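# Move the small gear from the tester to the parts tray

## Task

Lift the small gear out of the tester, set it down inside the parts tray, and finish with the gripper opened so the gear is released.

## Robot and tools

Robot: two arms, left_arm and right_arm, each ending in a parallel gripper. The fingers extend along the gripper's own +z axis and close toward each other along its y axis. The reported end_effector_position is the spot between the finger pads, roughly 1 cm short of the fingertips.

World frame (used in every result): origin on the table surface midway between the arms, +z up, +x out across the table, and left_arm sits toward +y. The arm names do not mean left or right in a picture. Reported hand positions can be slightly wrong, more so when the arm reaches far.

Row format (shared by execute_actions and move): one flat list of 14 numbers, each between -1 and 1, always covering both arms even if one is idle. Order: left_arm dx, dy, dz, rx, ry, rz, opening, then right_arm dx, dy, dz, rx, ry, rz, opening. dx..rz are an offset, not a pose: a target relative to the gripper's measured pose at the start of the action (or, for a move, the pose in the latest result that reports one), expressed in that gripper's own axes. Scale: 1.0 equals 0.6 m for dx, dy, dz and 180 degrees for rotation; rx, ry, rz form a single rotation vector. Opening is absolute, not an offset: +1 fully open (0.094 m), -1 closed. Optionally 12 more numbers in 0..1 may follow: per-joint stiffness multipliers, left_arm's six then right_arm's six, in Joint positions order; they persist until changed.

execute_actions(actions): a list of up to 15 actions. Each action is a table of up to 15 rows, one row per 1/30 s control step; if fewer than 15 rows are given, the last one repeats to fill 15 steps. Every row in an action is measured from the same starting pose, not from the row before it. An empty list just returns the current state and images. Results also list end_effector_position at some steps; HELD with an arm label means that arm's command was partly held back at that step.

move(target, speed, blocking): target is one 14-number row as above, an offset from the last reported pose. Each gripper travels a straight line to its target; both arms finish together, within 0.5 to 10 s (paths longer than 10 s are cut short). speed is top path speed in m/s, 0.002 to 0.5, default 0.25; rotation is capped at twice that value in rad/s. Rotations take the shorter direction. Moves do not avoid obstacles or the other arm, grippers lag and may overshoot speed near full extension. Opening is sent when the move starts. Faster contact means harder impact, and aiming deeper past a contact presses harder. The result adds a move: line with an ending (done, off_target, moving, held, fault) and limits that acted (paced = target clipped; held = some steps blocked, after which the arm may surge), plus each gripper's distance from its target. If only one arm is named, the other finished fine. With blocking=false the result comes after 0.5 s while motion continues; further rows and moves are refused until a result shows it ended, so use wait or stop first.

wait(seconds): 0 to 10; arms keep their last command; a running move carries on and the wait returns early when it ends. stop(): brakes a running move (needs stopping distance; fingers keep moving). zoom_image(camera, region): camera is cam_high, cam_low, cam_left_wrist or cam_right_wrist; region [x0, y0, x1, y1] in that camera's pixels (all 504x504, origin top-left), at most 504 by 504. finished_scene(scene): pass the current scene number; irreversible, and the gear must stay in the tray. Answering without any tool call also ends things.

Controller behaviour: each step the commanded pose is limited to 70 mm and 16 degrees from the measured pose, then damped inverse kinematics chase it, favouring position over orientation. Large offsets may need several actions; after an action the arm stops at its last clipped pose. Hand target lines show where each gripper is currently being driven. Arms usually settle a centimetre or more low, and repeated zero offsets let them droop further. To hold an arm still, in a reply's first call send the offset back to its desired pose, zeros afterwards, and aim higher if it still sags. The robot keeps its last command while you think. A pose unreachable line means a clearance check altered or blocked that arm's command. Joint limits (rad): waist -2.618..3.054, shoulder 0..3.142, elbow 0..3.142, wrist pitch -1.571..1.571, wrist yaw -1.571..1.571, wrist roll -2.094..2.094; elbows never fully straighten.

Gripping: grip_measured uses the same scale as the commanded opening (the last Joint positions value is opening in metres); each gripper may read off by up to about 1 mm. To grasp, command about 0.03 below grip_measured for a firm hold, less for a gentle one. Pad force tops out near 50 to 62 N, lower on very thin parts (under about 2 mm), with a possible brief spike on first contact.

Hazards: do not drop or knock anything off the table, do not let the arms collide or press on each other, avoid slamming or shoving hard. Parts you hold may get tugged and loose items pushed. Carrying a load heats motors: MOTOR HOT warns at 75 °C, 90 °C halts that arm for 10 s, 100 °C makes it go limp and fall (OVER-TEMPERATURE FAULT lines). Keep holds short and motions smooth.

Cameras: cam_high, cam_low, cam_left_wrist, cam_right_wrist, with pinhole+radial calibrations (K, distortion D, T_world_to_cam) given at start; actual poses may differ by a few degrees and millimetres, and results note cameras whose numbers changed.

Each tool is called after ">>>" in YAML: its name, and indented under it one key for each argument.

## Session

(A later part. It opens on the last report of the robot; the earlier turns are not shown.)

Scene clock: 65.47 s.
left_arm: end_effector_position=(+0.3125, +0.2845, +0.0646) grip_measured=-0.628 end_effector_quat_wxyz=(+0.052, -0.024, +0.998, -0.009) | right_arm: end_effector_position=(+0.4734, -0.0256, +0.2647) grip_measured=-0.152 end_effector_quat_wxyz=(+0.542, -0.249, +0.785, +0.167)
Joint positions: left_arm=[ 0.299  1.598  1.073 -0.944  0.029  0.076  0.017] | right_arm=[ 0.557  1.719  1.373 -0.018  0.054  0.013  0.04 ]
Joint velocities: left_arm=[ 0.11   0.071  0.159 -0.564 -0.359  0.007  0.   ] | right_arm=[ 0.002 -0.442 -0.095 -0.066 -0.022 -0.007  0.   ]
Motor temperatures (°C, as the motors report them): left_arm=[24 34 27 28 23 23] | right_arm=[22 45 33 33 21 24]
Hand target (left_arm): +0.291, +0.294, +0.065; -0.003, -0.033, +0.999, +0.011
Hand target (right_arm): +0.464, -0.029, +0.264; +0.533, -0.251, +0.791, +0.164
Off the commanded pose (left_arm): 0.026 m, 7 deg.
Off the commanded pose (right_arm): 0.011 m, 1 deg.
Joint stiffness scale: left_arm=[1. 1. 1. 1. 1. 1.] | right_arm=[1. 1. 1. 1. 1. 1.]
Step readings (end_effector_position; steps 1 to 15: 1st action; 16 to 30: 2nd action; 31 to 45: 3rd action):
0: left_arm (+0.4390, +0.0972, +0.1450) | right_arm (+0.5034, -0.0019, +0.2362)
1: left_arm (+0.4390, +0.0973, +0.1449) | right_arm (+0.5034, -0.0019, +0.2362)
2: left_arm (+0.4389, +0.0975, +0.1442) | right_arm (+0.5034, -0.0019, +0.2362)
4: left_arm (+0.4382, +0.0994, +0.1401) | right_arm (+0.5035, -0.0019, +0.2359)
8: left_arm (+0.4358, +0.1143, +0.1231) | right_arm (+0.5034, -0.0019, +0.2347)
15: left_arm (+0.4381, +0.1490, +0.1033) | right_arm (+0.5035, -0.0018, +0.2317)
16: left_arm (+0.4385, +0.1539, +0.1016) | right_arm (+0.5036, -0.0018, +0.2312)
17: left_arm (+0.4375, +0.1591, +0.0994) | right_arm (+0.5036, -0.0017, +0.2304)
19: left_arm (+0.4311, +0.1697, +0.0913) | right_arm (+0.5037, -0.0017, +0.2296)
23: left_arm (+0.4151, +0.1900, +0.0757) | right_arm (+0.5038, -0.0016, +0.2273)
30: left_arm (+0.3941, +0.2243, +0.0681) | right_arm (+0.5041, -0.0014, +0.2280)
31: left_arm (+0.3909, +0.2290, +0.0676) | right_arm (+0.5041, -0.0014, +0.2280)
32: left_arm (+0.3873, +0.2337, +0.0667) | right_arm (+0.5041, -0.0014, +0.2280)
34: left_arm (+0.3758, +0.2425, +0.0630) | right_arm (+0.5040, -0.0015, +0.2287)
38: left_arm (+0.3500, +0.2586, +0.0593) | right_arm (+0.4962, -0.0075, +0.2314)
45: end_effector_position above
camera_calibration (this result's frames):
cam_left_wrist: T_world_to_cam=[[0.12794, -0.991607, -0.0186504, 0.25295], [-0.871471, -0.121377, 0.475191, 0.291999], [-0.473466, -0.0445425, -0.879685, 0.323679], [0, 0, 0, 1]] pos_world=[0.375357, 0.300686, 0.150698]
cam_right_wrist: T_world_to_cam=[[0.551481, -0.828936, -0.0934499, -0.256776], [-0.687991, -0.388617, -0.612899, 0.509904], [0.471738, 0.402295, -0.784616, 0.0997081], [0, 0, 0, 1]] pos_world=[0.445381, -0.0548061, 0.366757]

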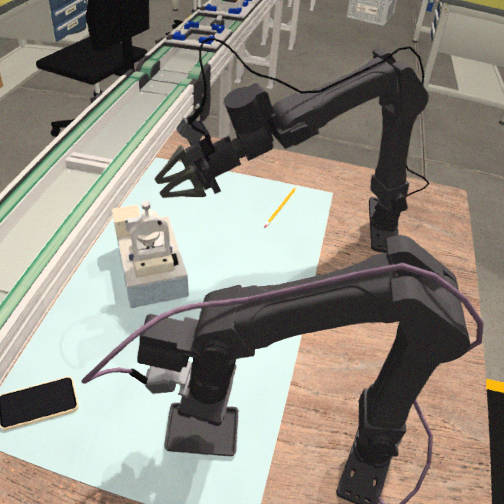

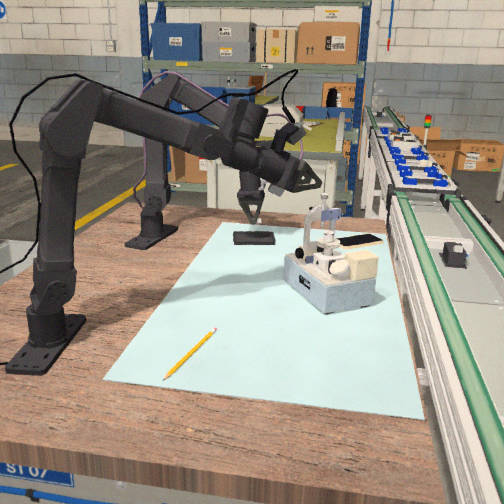

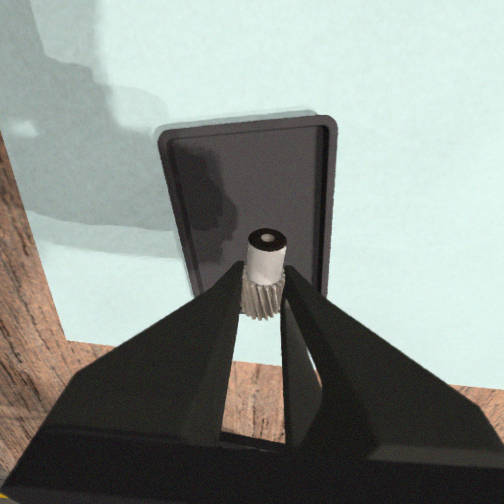

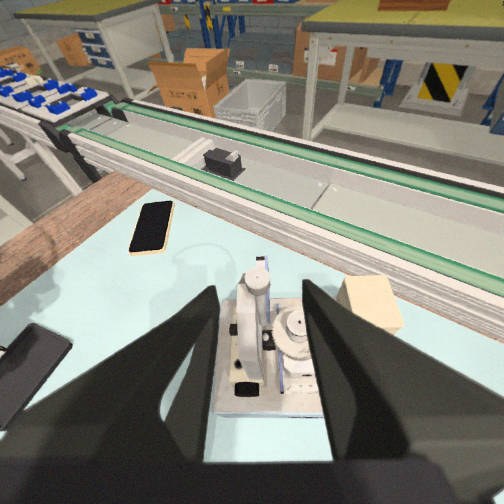

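>>> execute_actions:
  actions: []

Scene clock: 65.67 s.
left_arm: end_effector_position=(+0.2947, +0.2895, +0.0615) grip_measured=-0.628 end_effector_quat_wxyz=(+0.011, -0.028, +1.000, +0.002) | right_arm: end_effector_position=(+0.4696, -0.0287, +0.2781) grip_measured=-0.152 end_effector_quat_wxyz=(+0.552, -0.246, +0.778, +0.171)
Joint positions: left_arm=[ 0.305  1.611  1.079 -1.018 -0.003  0.076  0.017] | right_arm=[ 0.557  1.69   1.371 -0.021  0.055  0.013  0.04 ]
Joint velocities: left_arm=[ 0.007  0.012 -0.002 -0.125 -0.095  0.081 -0.001] | right_arm=[-0.007 -0.002 -0.061 -0.066  0.066 -0.022 -0.001]
Motor temperatures (°C, as the motors report them): left_arm=[24 34 27 28 23 23] | right_arm=[22 44 33 33 21 24]
Hand target (left_arm): +0.291, +0.294, +0.065; -0.003, -0.033, +0.999, +0.011
Hand target (right_arm): +0.464, -0.029, +0.264; +0.533, -0.251, +0.791, +0.164
Off the commanded pose (left_arm): 0.008 m, 3 deg.
Off the commanded pose (right_arm): 0.015 m, 3 deg.
Joint stiffness scale: left_arm=[1. 1. 1. 1. 1. 1.] | right_arm=[1. 1. 1. 1. 1. 1.]
camera_calibration (this result's frames):
cam_left_wrist: T_world_to_cam=[[0.132648, -0.989902, -0.0499937, 0.260132], [-0.827734, -0.138381, 0.54379, 0.266347], [-0.545217, -0.0307514, -0.837731, 0.327338], [0, 0, 0, 1]] pos_world=[0.364429, 0.304429, 0.142389]
cam_right_wrist: T_world_to_cam=[[0.552687, -0.827956, -0.0950068, -0.256136], [-0.676387, -0.379043, -0.631528, 0.514325], [0.486866, 0.413299, -0.76951, 0.102292], [0, 0, 0, 1]] pos_world=[0.439643, -0.0593956, 0.37919]

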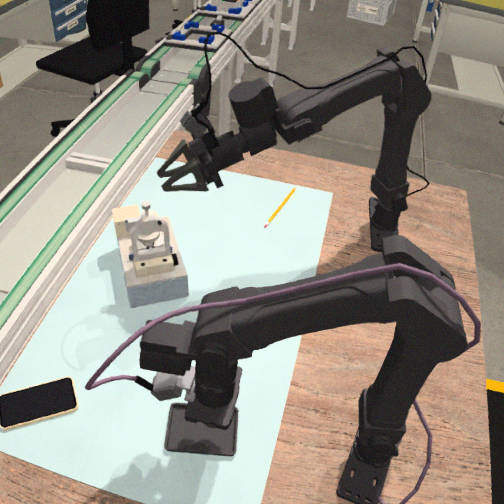

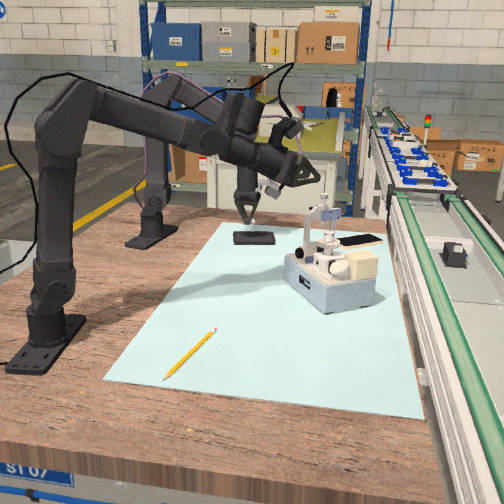

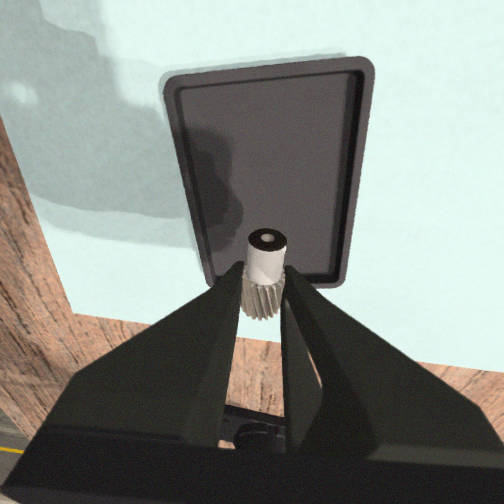

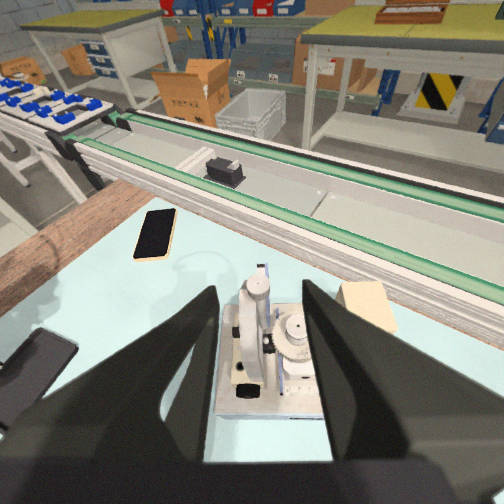

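>>> execute_actions:
  actions: []

Scene clock: 65.87 s.
left_arm: end_effector_position=(+0.2902, +0.2901, +0.0614) grip_measured=-0.628 end_effector_quat_wxyz=(+0.001, -0.028, +1.000, +0.005) | right_arm: end_effector_position=(+0.4683, -0.0298, +0.2720) grip_measured=-0.152 end_effector_quat_wxyz=(+0.545, -0.248, +0.783, +0.168)
Joint positions: left_arm=[ 0.305  1.611  1.079 -1.035 -0.01   0.076  0.017] | right_arm=[ 0.557  1.69   1.364 -0.033  0.055  0.013  0.04 ]
Joint velocities: left_arm=[-0.017 -0.007 -0.022 -0.066  0.022 -0.037  0.   ] | right_arm=[ 0.012  0.002 -0.012 -0.007 -0.007 -0.022 -0.001]
Motor temperatures (°C, as the motors report them): left_arm=[24 34 27 28 23 23] | right_arm=[22 44 33 33 21 24]
Hand target (left_arm): +0.291, +0.294, +0.065; -0.003, -0.033, +0.999, +0.011
Hand target (right_arm): +0.464, -0.029, +0.264; +0.533, -0.251, +0.791, +0.164
Off the commanded pose (left_arm): 0.006 m, 1 deg.
Off the commanded pose (right_arm): 0.009 m, 2 deg.
Joint stiffness scale: left_arm=[1. 1. 1. 1. 1. 1.] | right_arm=[1. 1. 1. 1. 1. 1.]
camera_calibration (this result's frames):
cam_left_wrist: T_world_to_cam=[[0.131737, -0.989653, -0.0568609, 0.261966], [-0.817427, -0.140902, 0.558534, 0.259616], [-0.560767, -0.0270998, -0.82753, 0.327609], [0, 0, 0, 1]] pos_world=[0.361419, 0.304714, 0.140997]
cam_right_wrist: T_world_to_cam=[[0.551299, -0.829042, -0.0935908, -0.256612], [-0.685578, -0.386234, -0.617095, 0.509316], [0.47545, 0.404367, -0.781303, 0.107003], [0, 0, 0, 1]] pos_world=[0.439771, -0.0592957, 0.373881]

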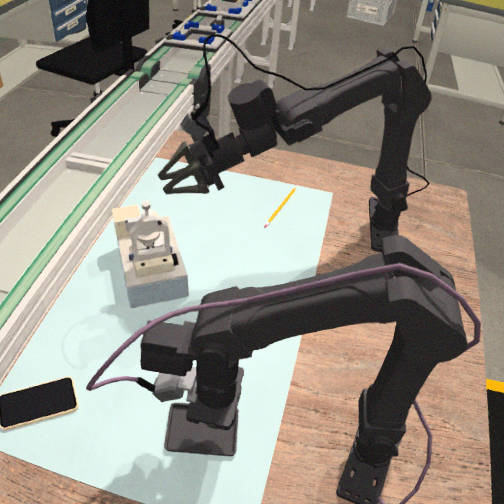

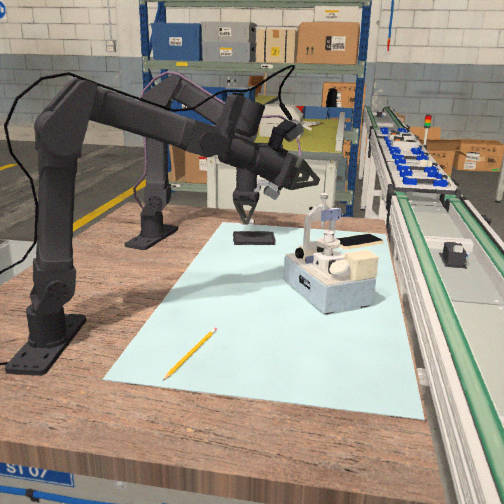

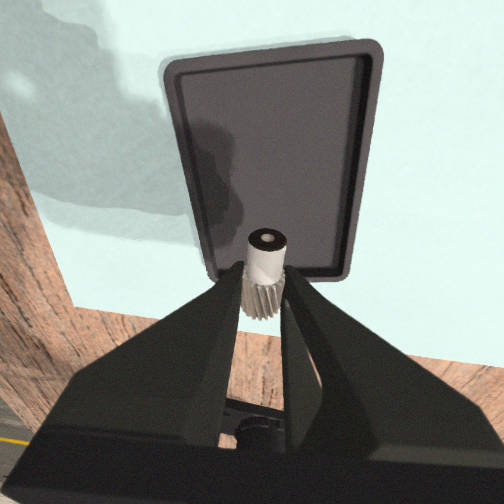

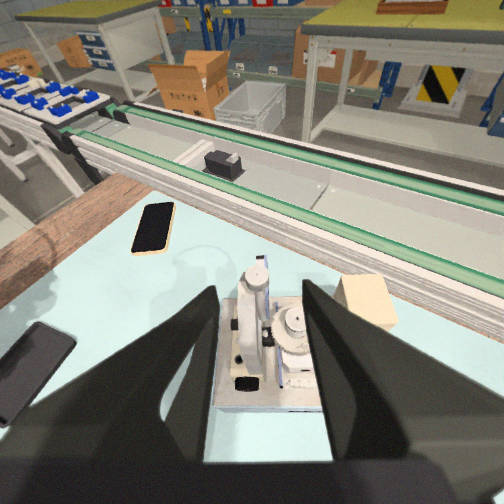

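>>> execute_actions:
  actions: []

Scene clock: 66.40 s.
left_arm: end_effector_position=(+0.2890, +0.2903, +0.0614) grip_measured=-0.628 end_effector_quat_wxyz=(-0.001, -0.028, +1.000, +0.006) | right_arm: end_effector_position=(+0.4682, -0.0298, +0.2718) grip_measured=-0.152 end_effector_quat_wxyz=(+0.544, -0.248, +0.784, +0.168)
Joint positions: left_arm=[ 0.305  1.611  1.079 -1.04  -0.012  0.076  0.017] | right_arm=[ 0.557  1.69   1.364 -0.034  0.055  0.013  0.04 ]
Joint velocities: left_arm=[ 0.002  0.002 -0.022  0.022 -0.051 -0.022 -0.   ] | right_arm=[ 0.022  0.002 -0.002  0.022  0.007 -0.022  0.001]
Motor temperatures (°C, as the motors report them): left_arm=[24 34 27 28 23 23] | right_arm=[22 44 33 33 21 24]
Hand target (left_arm): +0.291, +0.294, +0.065; -0.003, -0.033, +0.999, +0.011
Hand target (right_arm): +0.464, -0.029, +0.264; +0.533, -0.251, +0.791, +0.164
Off the commanded pose (left_arm): 0.006 m, 1 deg.
Off the commanded pose (right_arm): 0.009 m, 2 deg.
Joint stiffness scale: left_arm=[1. 1. 1. 1. 1. 1.] | right_arm=[1. 1. 1. 1. 1. 1.]
camera_calibration (this result's frames):
cam_left_wrist: T_world_to_cam=[[0.131463, -0.989578, -0.0587652, 0.26248], [-0.814742, -0.141626, 0.562261, 0.257888], [-0.564723, -0.0260377, -0.824869, 0.32763], [0, 0, 0, 1]] pos_world=[0.360626, 0.304799, 0.140677]
cam_right_wrist: T_world_to_cam=[[0.551242, -0.829086, -0.0935323, -0.256624], [-0.685949, -0.386524, -0.616501, 0.509158], [0.47498, 0.404, -0.781779, 0.107244], [0, 0, 0, 1]] pos_world=[0.43978, -0.0592889, 0.373735]

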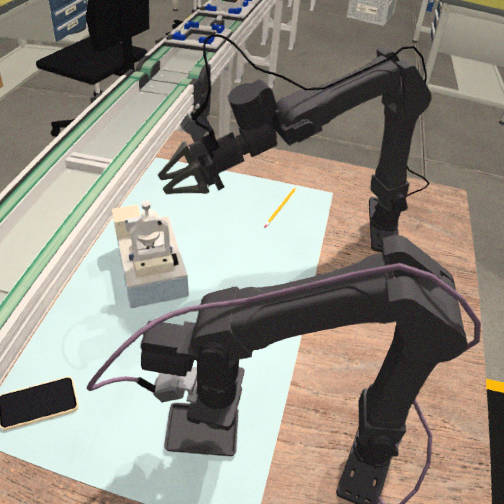

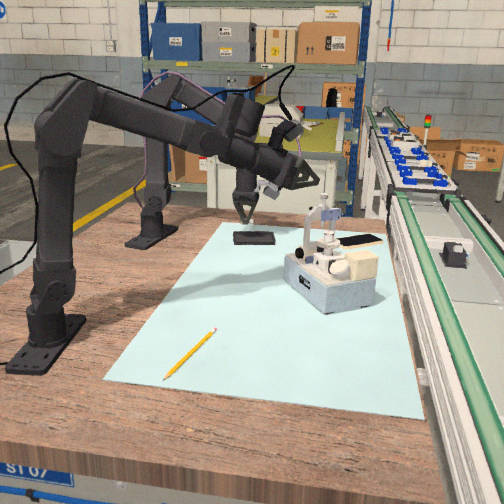

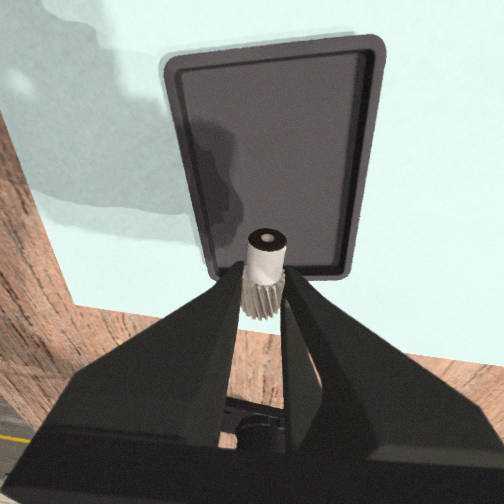

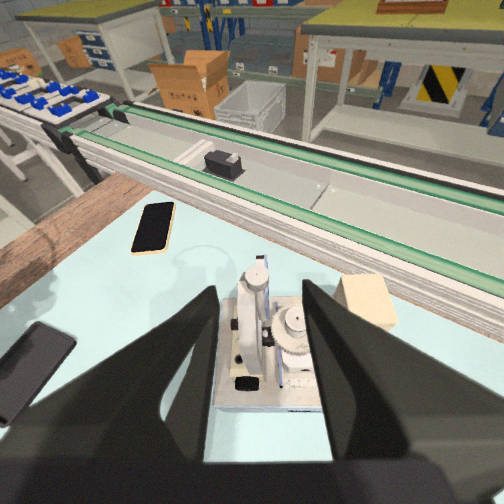

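>>> execute_actions:
  actions:
    - [[-0.0044,0.0059,-0.0052,0,0,0,-0.66,0.0139,0.0052,0,0,0.0089,0,-0.15],[-0.0057,0.0055,-0.0028,0,0,0,-0.66,0.0139,0.0052,0,0,0.0089,0,-0.15],[-0.0075,0.0049,0.0008,0,0,0,-0.66,0.0139,0.0052,0,0,0.0089,0,-0.15],[-0.0100,0.0041,0.0054,0,0,0,-0.66,0.0139,0.0052,0,0,0.0089,0,-0.15],[-0.0128,0.0032,0.0108,0,0,0,-0.66,0.0139,0.0052,0,0,0.0089,0,-0.15],[-0.0160,0.0021,0.0169,0,0,0,-0.66,0.0139,0.0052,0,0,0.0089,0,-0.15],[-0.0193,0.0010,0.0233,0,0,0,-0.66,0.0139,0.0052,0,0,0.0089,0,-0.15],[-0.0227,0.0,0.0298,0,0,0,-0.66,0.0139,0.0052,0,0,0.0089,0,-0.15],[-0.0260,-0.0011,0.0361,0,0,0,-0.66,0.0139,0.0052,0,0,0.0089,0,-0.15],[-0.0292,-0.0022,0.0422,0,0,0,-0.66,0.0139,0.0052,0,0,0.0089,0,-0.15],[-0.0321,-0.0031,0.0476,0,0,0,-0.66,0.0139,0.0052,0,0,0.0089,0,-0.15],[-0.0345,-0.0039,0.0522,0,0,0,-0.66,0.0139,0.0052,0,0,0.0089,0,-0.15],[-0.0363,-0.0045,0.0558,0,0,0,-0.66,0.0139,0.0052,0,0,0.0089,0,-0.15],[-0.0376,-0.0049,0.0582,0,0,0,-0.66,0.0139,0.0052,0,0,0.0089,0,-0.15],[-0.038,-0.005,0.059,0,0,0,-0.66,0.0139,0.0052,0,0,0.0089,0,-0.15]]

Scene clock: 70.60 s.
left_arm: end_effector_position=(+0.3006, +0.2919, +0.0309) grip_measured=-0.628 end_effector_quat_wxyz=(-0.019, -0.029, +0.999, +0.004) | right_arm: end_effector_position=(+0.4683, -0.0300, +0.2716) grip_measured=-0.152 end_effector_quat_wxyz=(+0.544, -0.248, +0.784, +0.167)
Joint positions: left_arm=[ 0.305  1.728  1.079 -0.959 -0.012  0.073  0.017] | right_arm=[ 0.557  1.69   1.364 -0.035  0.056  0.013  0.04 ]
Joint velocities: left_arm=[-0.012  0.237  0.007  0.168 -0.022 -0.037  0.001] | right_arm=[-0.017 -0.017  0.012 -0.007  0.007 -0.037 -0.   ]
Motor temperatures (°C, as the motors report them): left_arm=[24 32 27 27 23 23] | right_arm=[22 42 33 32 21 24]
Hand target (left_arm): +0.312, +0.289, +0.027; -0.001, -0.028, +1.000, +0.005
Hand target (right_arm): +0.464, -0.029, +0.264; +0.533, -0.251, +0.791, +0.164
Off the commanded pose (left_arm): 0.013 m, 2 deg.
Off the commanded pose (right_arm): 0.009 m, 2 deg.
Joint stiffness scale: left_arm=[1. 1. 1. 1. 1. 1.] | right_arm=[1. 1. 1. 1. 1. 1.]
Step readings (end_effector_position):
0: left_arm (+0.2890, +0.2903, +0.0614) | right_arm (+0.4682, -0.0298, +0.2718)
1: left_arm (+0.2890, +0.2903, +0.0614) | right_arm (+0.4682, -0.0298, +0.2718)
2: left_arm (+0.2890, +0.2903, +0.0614) | right_arm (+0.4683, -0.0299, +0.2718)
4: left_arm (+0.2889, +0.2903, +0.0607) | right_arm (+0.4682, -0.0299, +0.2717)
8: left_arm (+0.2902, +0.2905, +0.0529) | right_arm (+0.4683, -0.0300, +0.2717)
15: end_effector_position above
camera_calibration (this result's frames):
cam_left_wrist: T_world_to_cam=[[0.132016, -0.989501, -0.0588218, 0.260502], [-0.793871, -0.141078, 0.591495, 0.277323], [-0.593583, -0.0313899, -0.80416, 0.318618], [0, 0, 0, 1]] pos_world=[0.374895, 0.306892, 0.107508]
cam_right_wrist: T_world_to_cam=[[0.550293, -0.829771, -0.0930435, -0.256569], [-0.686765, -0.386419, -0.615658, 0.50909], [0.474901, 0.402691, -0.782501, 0.107307], [0, 0, 0, 1]] pos_world=[0.439853, -0.059383, 0.373522]

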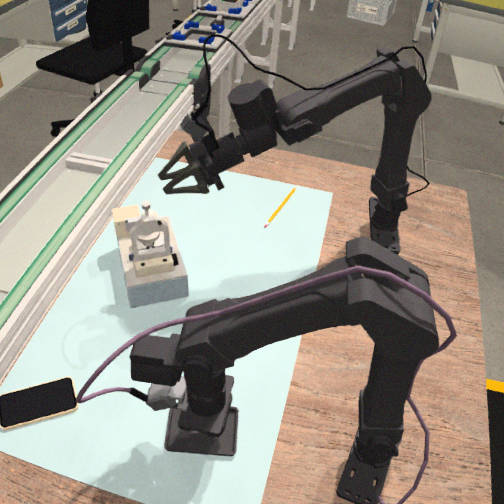

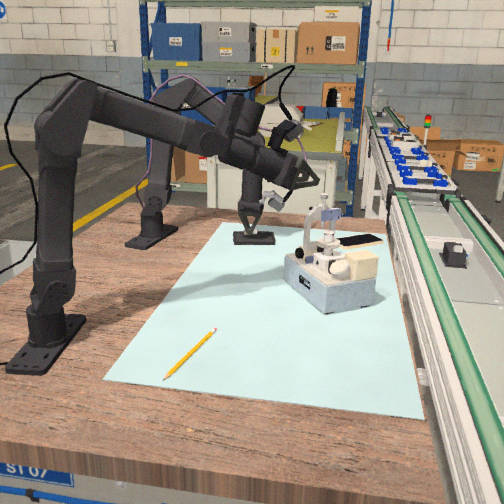

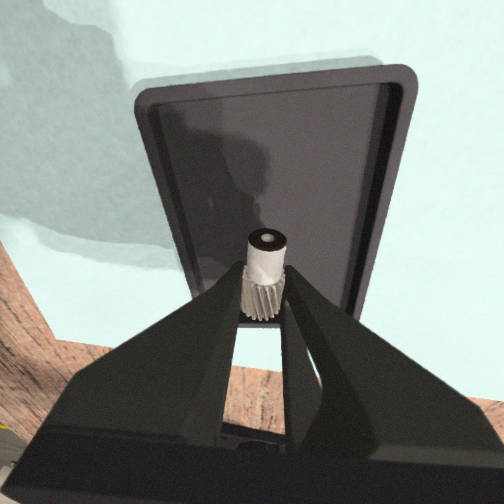

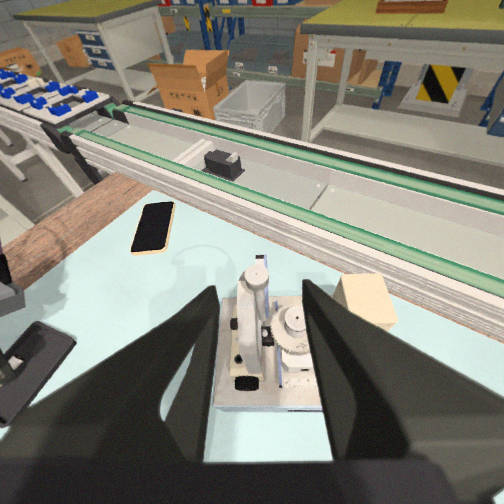

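>>> execute_actions:
  actions: []

Scene clock: 70.67 s.
left_arm: end_effector_position=(+0.3029, +0.2922, +0.0282) grip_measured=-0.628 end_effector_quat_wxyz=(-0.017, -0.030, +0.999, +0.004) | right_arm: end_effector_position=(+0.4683, -0.0300, +0.2716) grip_measured=-0.152 end_effector_quat_wxyz=(+0.544, -0.248, +0.784, +0.167)
Joint positions: left_arm=[ 0.305  1.738  1.079 -0.946 -0.012  0.072  0.017] | right_arm=[ 0.557  1.69   1.364 -0.035  0.056  0.013  0.04 ]
Joint velocities: left_arm=[ 0.007  0.071  0.002  0.095 -0.007 -0.095 -0.   ] | right_arm=[ 0.007  0.002  0.012  0.022 -0.007 -0.051 -0.001]
Motor temperatures (°C, as the motors report them): left_arm=[24 32 27 27 23 23] | right_arm=[22 42 33 32 21 24]
Hand target (left_arm): +0.312, +0.289, +0.027; -0.001, -0.028, +1.000, +0.005
Hand target (right_arm): +0.464, -0.029, +0.264; +0.533, -0.251, +0.791, +0.164
Off the commanded pose (left_arm): 0.010 m, 2 deg.
Off the commanded pose (right_arm): 0.009 m, 2 deg.
Joint stiffness scale: left_arm=[1. 1. 1. 1. 1. 1.] | right_arm=[1. 1. 1. 1. 1. 1.]
camera_calibration (this result's frames):
cam_left_wrist: T_world_to_cam=[[0.133326, -0.989323, -0.0588585, 0.259892], [-0.795499, -0.142248, 0.589022, 0.281732], [-0.591105, -0.03171, -0.805971, 0.317193], [0, 0, 0, 1]] pos_world=[0.376961, 0.307251, 0.104999]
cam_right_wrist: T_world_to_cam=[[0.550293, -0.829771, -0.0930435, -0.256569], [-0.686765, -0.386419, -0.615658, 0.50909], [0.474901, 0.402691, -0.782501, 0.107307], [0, 0, 0, 1]] pos_world=[0.439853, -0.059383, 0.373522]

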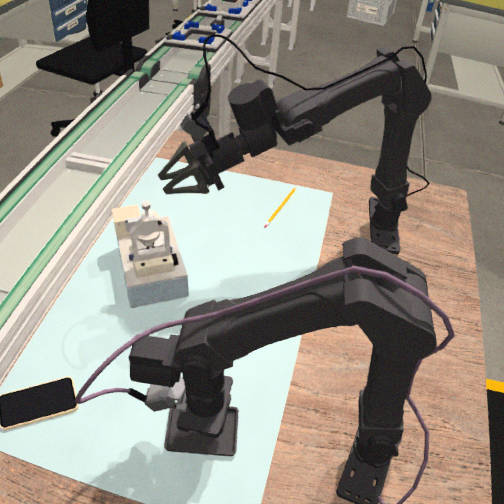

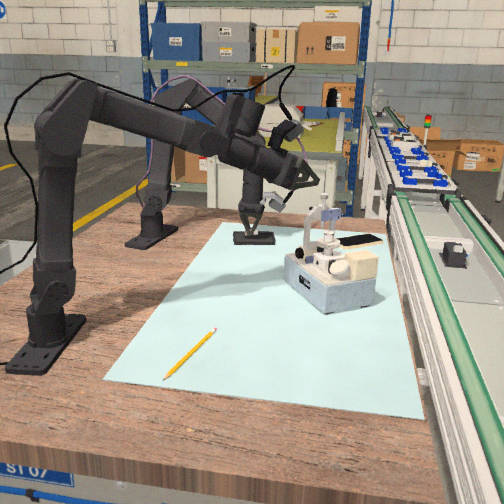

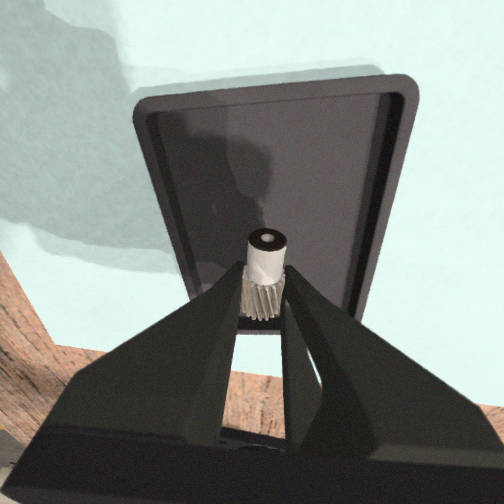

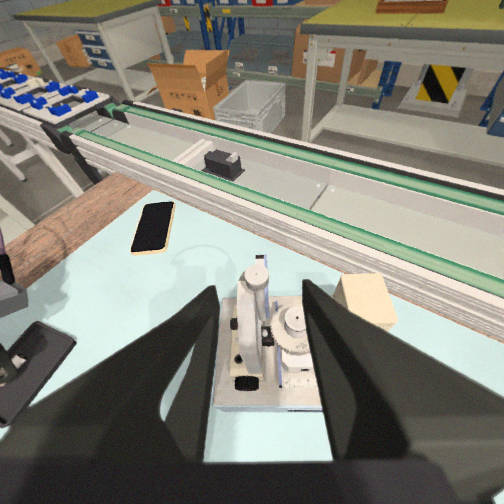

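>>> execute_actions:
  actions: []

Scene clock: 71.23 s.
left_arm: end_effector_position=(+0.3075, +0.2928, +0.0277) grip_measured=-0.628 end_effector_quat_wxyz=(-0.008, -0.031, +0.999, +0.005) | right_arm: end_effector_position=(+0.4683, -0.0300, +0.2716) grip_measured=-0.152 end_effector_quat_wxyz=(+0.544, -0.248, +0.784, +0.167)
Joint positions: left_arm=[ 0.305  1.739  1.079 -0.927 -0.012  0.07   0.017] | right_arm=[ 0.557  1.69   1.364 -0.035  0.056  0.013  0.04 ]
Joint velocities: left_arm=[-0.012 -0.027  0.002  0.051  0.037 -0.022 -0.   ] | right_arm=[ 0.002  0.002 -0.017 -0.037  0.066  0.022 -0.   ]
Motor temperatures (°C, as the motors report them): left_arm=[24 32 27 27 23 23] | right_arm=[22 42 33 32 21 24]
Hand target (left_arm): +0.312, +0.289, +0.027; -0.001, -0.028, +1.000, +0.005
Hand target (right_arm): +0.464, -0.029, +0.264; +0.533, -0.251, +0.791, +0.164
Off the commanded pose (left_arm): 0.006 m, 1 deg.
Off the commanded pose (right_arm): 0.009 m, 2 deg.
Joint stiffness scale: left_arm=[1. 1. 1. 1. 1. 1.] | right_arm=[1. 1. 1. 1. 1. 1.]
camera_calibration (this result's frames):
cam_left_wrist: T_world_to_cam=[[0.136636, -0.988871, -0.058853, 0.258708], [-0.80552, -0.145489, 0.57443, 0.290161], [-0.5766, -0.0310808, -0.816435, 0.31523], [0, 0, 0, 1]] pos_world=[0.380143, 0.307842, 0.105913]
cam_right_wrist: T_world_to_cam=[[0.550293, -0.829771, -0.0930435, -0.256569], [-0.686765, -0.386419, -0.615658, 0.50909], [0.474901, 0.402691, -0.782501, 0.107307], [0, 0, 0, 1]] pos_world=[0.439853, -0.059383, 0.373522]

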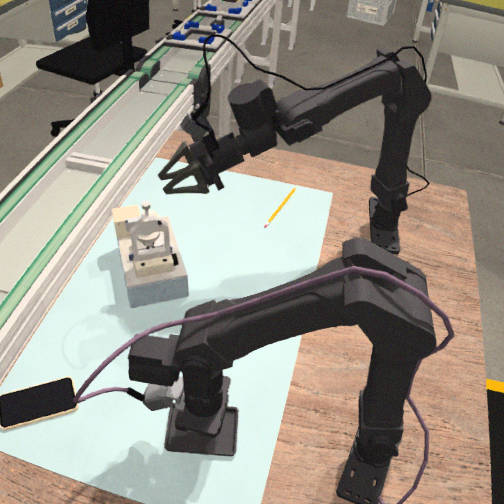

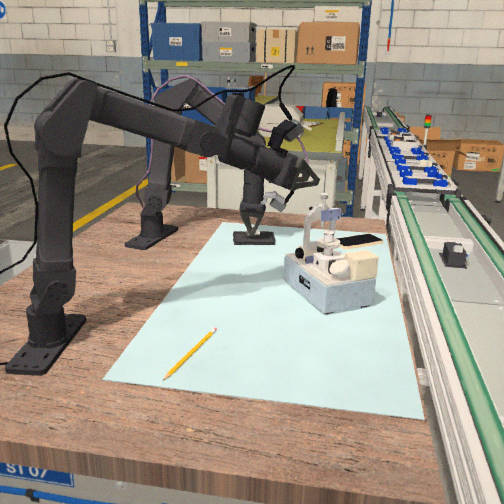

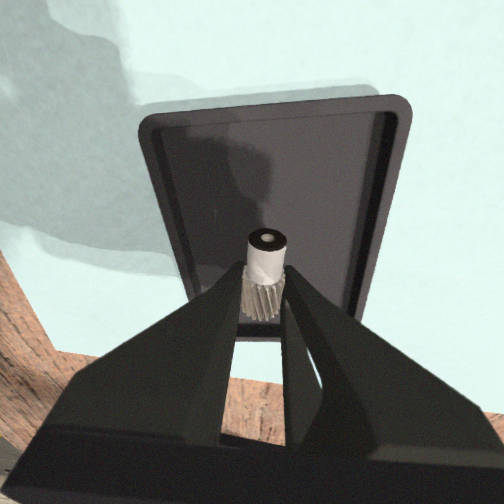

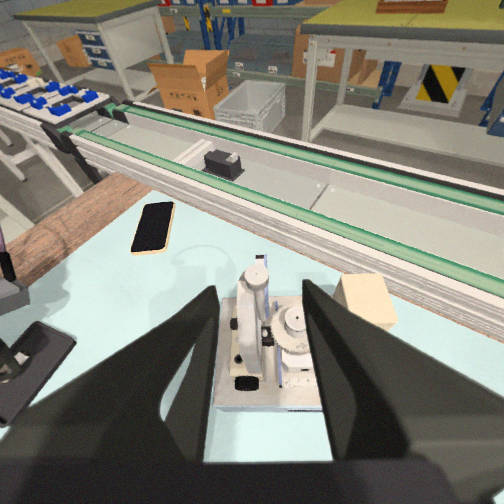

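>>> execute_actions:
  actions:
    - [[-0.0070,-0.0068,0.0021,0,-0.0045,0,-0.66,0.0139,0.0052,0,0,0.0089,0,-0.15],[-0.0070,-0.0069,0.0030,0,-0.0045,0,-0.66,0.0139,0.0052,0,0,0.0089,0,-0.15],[-0.0071,-0.0070,0.0043,0,-0.0045,0,-0.66,0.0139,0.0052,0,0,0.0089,0,-0.15],[-0.0072,-0.0071,0.0060,0,-0.0045,0,-0.66,0.0139,0.0052,0,0,0.0089,0,-0.15],[-0.0073,-0.0072,0.0081,0,-0.0045,0,-0.66,0.0139,0.0052,0,0,0.0089,0,-0.15],[-0.0074,-0.0073,0.0103,0,-0.0045,0,-0.66,0.0139,0.0052,0,0,0.0089,0,-0.15],[-0.0075,-0.0074,0.0127,0,-0.0045,0,-0.66,0.0139,0.0052,0,0,0.0089,0,-0.15],[-0.0076,-0.0075,0.0151,0,-0.0045,0,-0.66,0.0139,0.0052,0,0,0.0089,0,-0.15],[-0.0077,-0.0076,0.0175,0,-0.0045,0,-0.66,0.0139,0.0052,0,0,0.0089,0,-0.15],[-0.0078,-0.0077,0.0197,0,-0.0045,0,-0.66,0.0139,0.0052,0,0,0.0089,0,-0.15],[-0.0079,-0.0078,0.0218,0,-0.0045,0,-0.66,0.0139,0.0052,0,0,0.0089,0,-0.15],[-0.0080,-0.0079,0.0235,0,-0.0045,0,-0.66,0.0139,0.0052,0,0,0.0089,0,-0.15],[-0.0080,-0.0080,0.0248,0,-0.0045,0,-0.66,0.0139,0.0052,0,0,0.0089,0,-0.15],[-0.0080,-0.0080,0.0257,0,-0.0045,0,-0.66,0.0139,0.0052,0,0,0.0089,0,-0.15],[-0.0080,-0.0080,0.0260,0,-0.0045,0,-0.66,0.0139,0.0052,0,0,0.0089,0,-0.15]]

Scene clock: 72.60 s.
left_arm: end_effector_position=(+0.3102, +0.2916, +0.0184) grip_measured=-0.628 end_effector_quat_wxyz=(-0.005, -0.032, +0.999, +0.005) | right_arm: end_effector_position=(+0.4683, -0.0302, +0.2714) grip_measured=-0.152 end_effector_quat_wxyz=(+0.544, -0.248, +0.784, +0.167)
Joint positions: left_arm=[ 0.299  1.757  1.06  -0.882 -0.012  0.063  0.017] | right_arm=[ 0.557  1.69   1.364 -0.036  0.056  0.013  0.04 ]
Joint velocities: left_arm=[ 0.007  0.061 -0.042  0.11  -0.051 -0.037  0.   ] | right_arm=[-0.017  0.007 -0.022 -0.037 -0.051 -0.007 -0.   ]
Motor temperatures (°C, as the motors report them): left_arm=[24 32 27 27 23 23] | right_arm=[22 41 32 32 21 24]
Hand target (left_arm): +0.312, +0.289, +0.012; -0.002, -0.031, +1.000, +0.005
Hand target (right_arm): +0.464, -0.029, +0.264; +0.533, -0.250, +0.791, +0.164
Off the commanded pose (left_arm): 0.007 m, 0 deg.
Off the commanded pose (right_arm): 0.009 m, 2 deg.
Joint stiffness scale: left_arm=[1. 1. 1. 1. 1. 1.] | right_arm=[1. 1. 1. 1. 1. 1.]
Step readings (end_effector_position):
0: left_arm (+0.3076, +0.2928, +0.0277) | right_arm (+0.4683, -0.0300, +0.2716)
1: left_arm (+0.3076, +0.2927, +0.0277) | right_arm (+0.4683, -0.0300, +0.2716)
2: left_arm (+0.3076, +0.2925, +0.0277) | right_arm (+0.4683, -0.0301, +0.2716)
4: left_arm (+0.3081, +0.2918, +0.0277) | right_arm (+0.4683, -0.0301, +0.2715)
8: left_arm (+0.3109, +0.2916, +0.0277) | right_arm (+0.4683, -0.0302, +0.2714)
15: end_effector_position above
camera_calibration (this result's frames):
cam_left_wrist: T_world_to_cam=[[0.138971, -0.988545, -0.05887, 0.255767], [-0.809604, -0.147647, 0.568104, 0.299503], [-0.570289, -0.0312885, -0.820848, 0.307343], [0, 0, 0, 1]] pos_world=[0.382209, 0.306675, 0.09719]
cam_right_wrist: T_world_to_cam=[[0.54966, -0.830227, -0.0927162, -0.256532], [-0.687308, -0.386348, -0.615095, 0.509045], [0.474848, 0.401818, -0.782982, 0.10735], [0, 0, 0, 1]] pos_world=[0.439901, -0.0594458, 0.373379]

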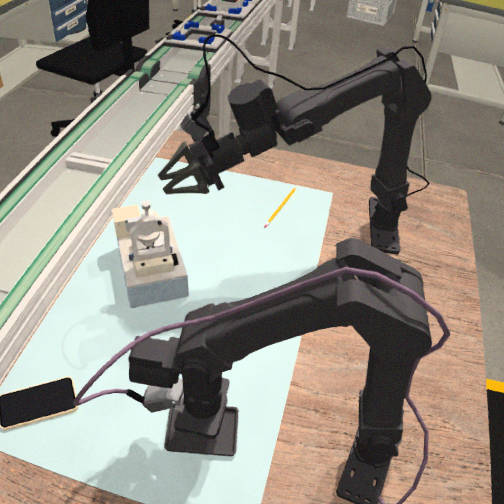

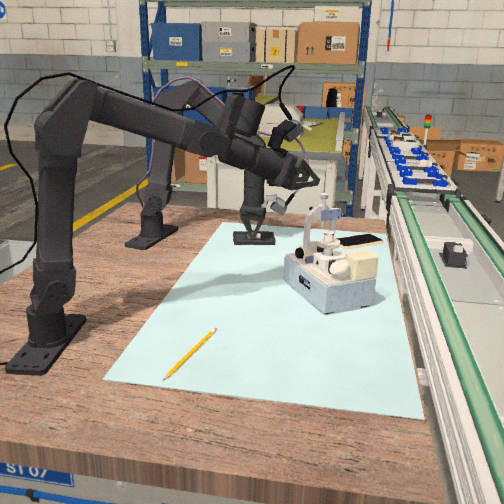

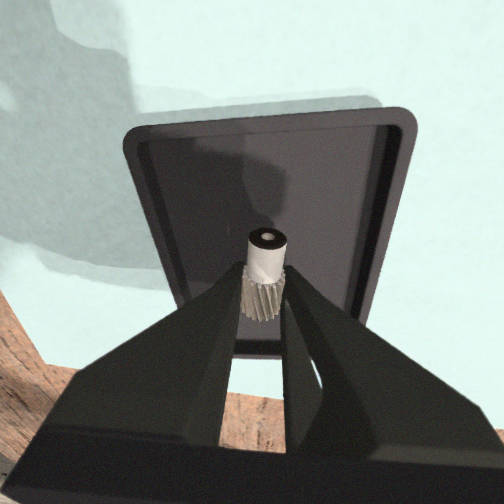

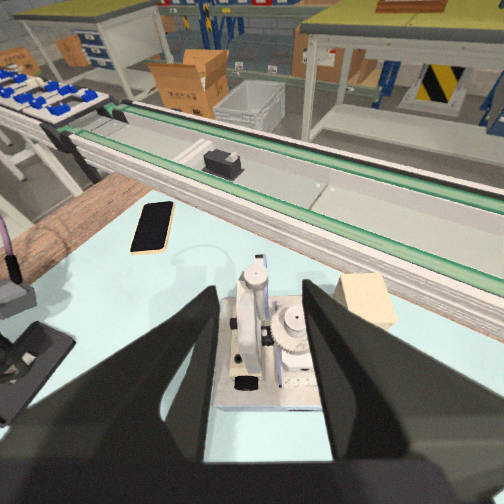

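>>> zoom_image:
  camera: "cam_low"
  region: [215, 195, 295, 255]

>>> execute_actions:
  actions: []

Region (215, 195, 295, 255) of cam_low's 504x504 image, scaled by 6.300, with more detail than that image has; it fills the top 378 rows of this view, and the rest is white.

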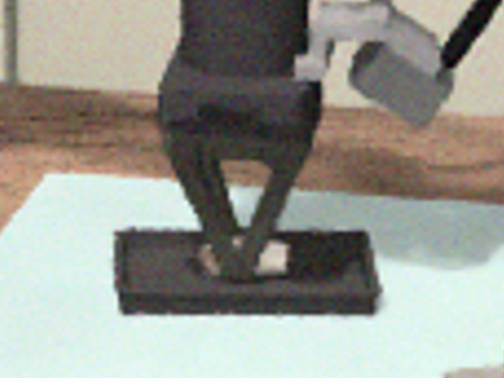

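Scene clock: 72.70 s.
left_arm: end_effector_position=(+0.3104, +0.2916, +0.0182) grip_measured=-0.628 end_effector_quat_wxyz=(-0.004, -0.032, +0.999, +0.005) | right_arm: end_effector_position=(+0.4683, -0.0302, +0.2714) grip_measured=-0.152 end_effector_quat_wxyz=(+0.544, -0.248, +0.784, +0.167)
Joint positions: left_arm=[ 0.299  1.757  1.06  -0.881 -0.012  0.062  0.017] | right_arm=[ 0.557  1.69   1.364 -0.036  0.057  0.013  0.04 ]
Joint velocities: left_arm=[-0.007  0.002 -0.012 -0.007  0.022  0.007 -0.   ] | right_arm=[ 0.022  0.007  0.002 -0.037 -0.051 -0.037  0.   ]
Motor temperatures (°C, as the motors report them): left_arm=[24 32 27 27 23 23] | right_arm=[22 41 32 32 21 24]
Hand target (left_arm): +0.312, +0.289, +0.012; -0.001, -0.031, +1.000, +0.005
Hand target (right_arm): +0.464, -0.029, +0.264; +0.533, -0.250, +0.791, +0.164
Off the commanded pose (left_arm): 0.007 m, 0 deg.
Off the commanded pose (right_arm): 0.009 m, 2 deg.
Joint stiffness scale: left_arm=[1. 1. 1. 1. 1. 1.] | right_arm=[1. 1. 1. 1. 1. 1.]
camera_calibration (this result's frames):
cam_left_wrist: T_world_to_cam=[[0.13937, -0.988489, -0.058868, 0.255612], [-0.809764, -0.147985, 0.567787, 0.299948], [-0.569963, -0.0314635, -0.821068, 0.307242], [0, 0, 0, 1]] pos_world=[0.382379, 0.306724, 0.0970075]
cam_right_wrist: T_world_to_cam=[[0.549372, -0.830433, -0.0925823, -0.256507], [-0.687395, -0.386168, -0.615112, 0.509102], [0.475057, 0.401565, -0.782986, 0.10725], [0, 0, 0, 1]] pos_world=[0.439922, -0.0594805, 0.373382]

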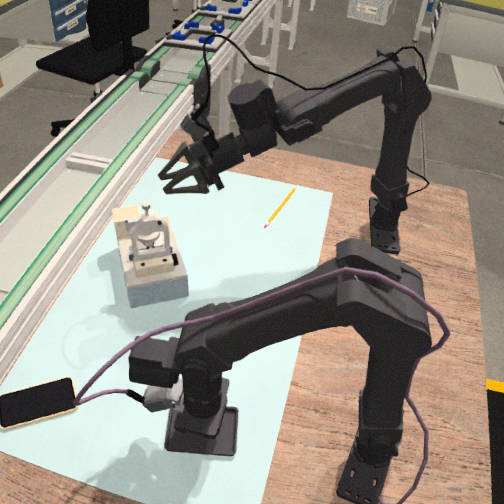

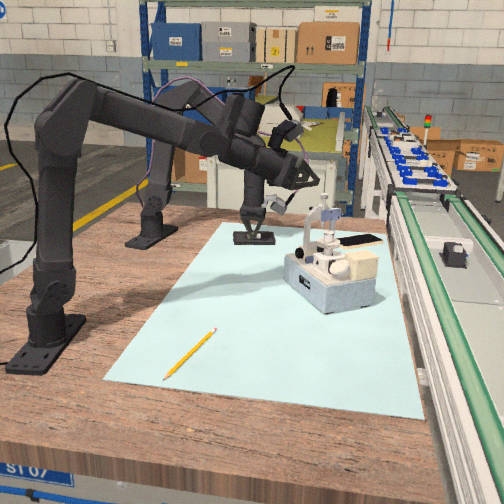

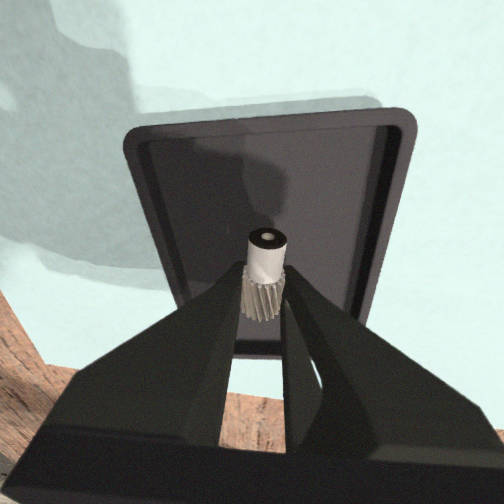

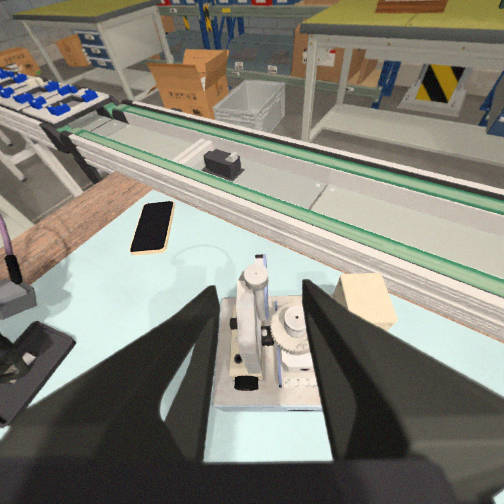

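>>> zoom_image:
  camera: "cam_left_wrist"
  region: [200, 200, 340, 340]

>>> zoom_image:
  camera: "cam_right_wrist"
  region: [0, 310, 90, 430]

Region (200, 200, 340, 340) of cam_left_wrist's 504x504 image, scaled by 3.600, with more detail than that image has.

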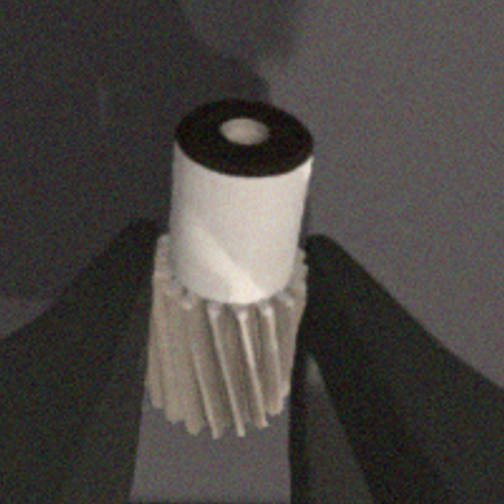

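Region (0, 310, 90, 430) of cam_right_wrist's 504x504 image, scaled by 4.200, with more detail than that image has; it fills the left 378 columns of this view, and the rest is white.

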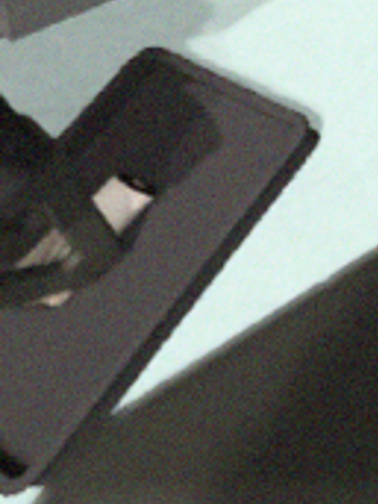

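>>> execute_actions:
  actions:
    - [[-0.0024,-0.004,0.007,0,-0.002,0,-0.62,0.0139,0.0052,0,0,0.0089,0,-0.15],[-0.0024,-0.0035,0.004,0,-0.002,0,-0.55,0.0139,0.0052,0,0,0.0089,0,-0.15],[-0.0024,-0.003,0.001,0,-0.002,0,-0.45,0.0139,0.0052,0,0,0.0089,0,-0.15],[-0.0024,-0.0025,-0.002,0,-0.002,0,-0.35,0.0139,0.0052,0,0,0.0089,0,-0.15],[-0.0024,-0.002,-0.006,0,-0.002,0,-0.25,0.0139,0.0052,0,0,0.0089,0,-0.15],[-0.0024,-0.002,-0.012,0,-0.002,0,-0.2,0.0139,0.0052,0,0,0.0089,0,-0.15],[-0.0024,-0.002,-0.020,0,-0.002,0,-0.2,0.0139,0.0052,0,0,0.0089,0,-0.15],[-0.0024,-0.002,-0.030,0,-0.002,0,-0.2,0.0139,0.0052,0,0,0.0089,0,-0.15],[-0.0024,-0.002,-0.041,0,-0.002,0,-0.2,0.0139,0.0052,0,0,0.0089,0,-0.15],[-0.0024,-0.002,-0.052,0,-0.002,0,-0.2,0.0139,0.0052,0,0,0.0089,0,-0.15],[-0.0024,-0.002,-0.062,0,-0.002,0,-0.2,0.0139,0.0052,0,0,0.0089,0,-0.15],[-0.0024,-0.002,-0.070,0,-0.002,0,-0.2,0.0139,0.0052,0,0,0.0089,0,-0.15],[-0.0024,-0.002,-0.076,0,-0.002,0,-0.2,0.0139,0.0052,0,0,0.0089,0,-0.15],[-0.0024,-0.002,-0.079,0,-0.002,0,-0.2,0.0139,0.0052,0,0,0.0089,0,-0.15],[-0.0024,-0.002,-0.080,0,-0.002,0,-0.2,0.0139,0.0052,0,0,0.0089,0,-0.15]]

Scene clock: 74.87 s.
left_arm: end_effector_position=(+0.3170, +0.2924, +0.0514) grip_measured=-0.203 end_effector_quat_wxyz=(+0.007, -0.033, +0.999, +0.006) | right_arm: end_effector_position=(+0.4683, -0.0304, +0.2711) grip_measured=-0.152 end_effector_quat_wxyz=(+0.543, -0.248, +0.785, +0.166)
Joint positions: left_arm=[ 0.299  1.711  1.148 -0.991 -0.012  0.061  0.037] | right_arm=[ 0.557  1.69   1.364 -0.037  0.058  0.013  0.04 ]
Joint velocities: left_arm=[-0.037 -0.252  0.374 -0.242 -0.007  0.066  0.001] | right_arm=[-0.012 -0.007  0.012  0.007 -0.037 -0.007 -0.   ]
Motor temperatures (°C, as the motors report them): left_arm=[24 32 27 26 23 23] | right_arm=[22 40 32 32 21 24]
Hand target (left_arm): +0.312, +0.289, +0.065; -0.000, -0.032, +0.999, +0.006
Hand target (right_arm): +0.464, -0.029, +0.264; +0.533, -0.250, +0.792, +0.163
Off the commanded pose (left_arm): 0.016 m, 1 deg.
Off the commanded pose (right_arm): 0.009 m, 2 deg.
Joint stiffness scale: left_arm=[1. 1. 1. 1. 1. 1.] | right_arm=[1. 1. 1. 1. 1. 1.]
Step readings (end_effector_position):
0: left_arm (+0.3104, +0.2916, +0.0182) | right_arm (+0.4683, -0.0302, +0.2714)
1: left_arm (+0.3104, +0.2916, +0.0182) | right_arm (+0.4683, -0.0303, +0.2713)
2: left_arm (+0.3104, +0.2916, +0.0182) | right_arm (+0.4683, -0.0303, +0.2713)
4: left_arm (+0.3105, +0.2916, +0.0182) | right_arm (+0.4683, -0.0303, +0.2712)
8: left_arm (+0.3087, +0.2914, +0.0190) | right_arm (+0.4683, -0.0304, +0.2711)
15: end_effector_position above
camera_calibration (this result's frames):
cam_left_wrist: T_world_to_cam=[[0.141502, -0.988206, -0.0585268, 0.256702], [-0.822747, -0.150276, 0.548182, 0.292394], [-0.550512, -0.0294162, -0.834309, 0.332244], [0, 0, 0, 1]] pos_world=[0.387147, 0.307388, 0.131933]
cam_right_wrist: T_world_to_cam=[[0.548711, -0.83091, -0.0922232, -0.256477], [-0.688122, -0.386242, -0.614252, 0.508977], [0.474767, 0.400508, -0.783703, 0.107412], [0, 0, 0, 1]] pos_world=[0.439974, -0.0595401, 0.373166]

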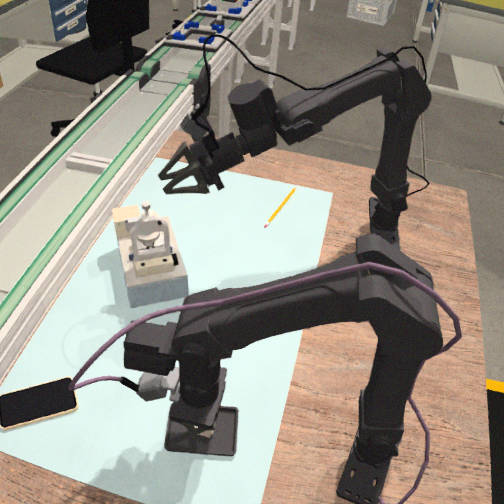

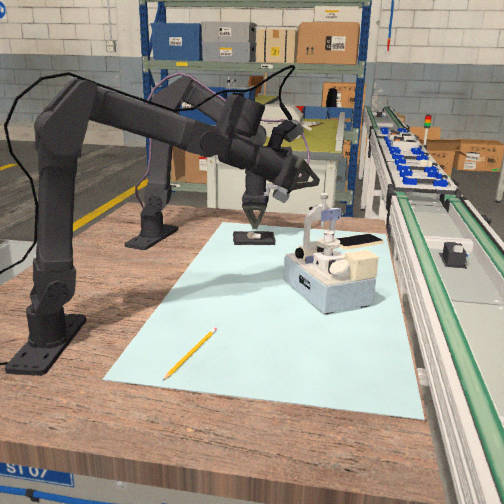

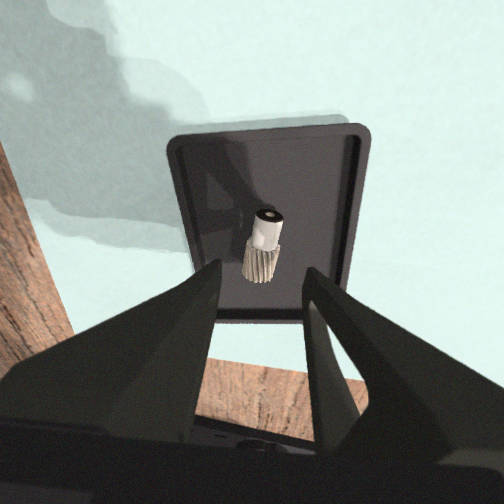

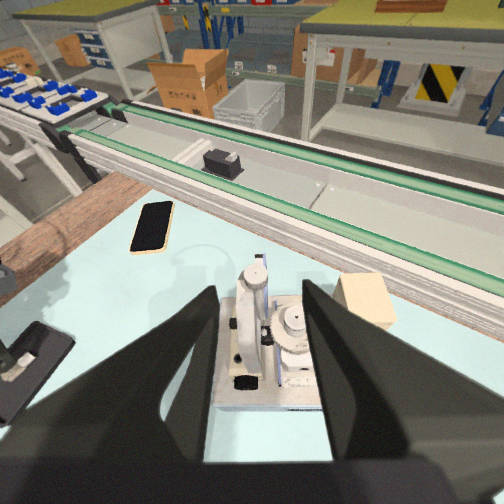

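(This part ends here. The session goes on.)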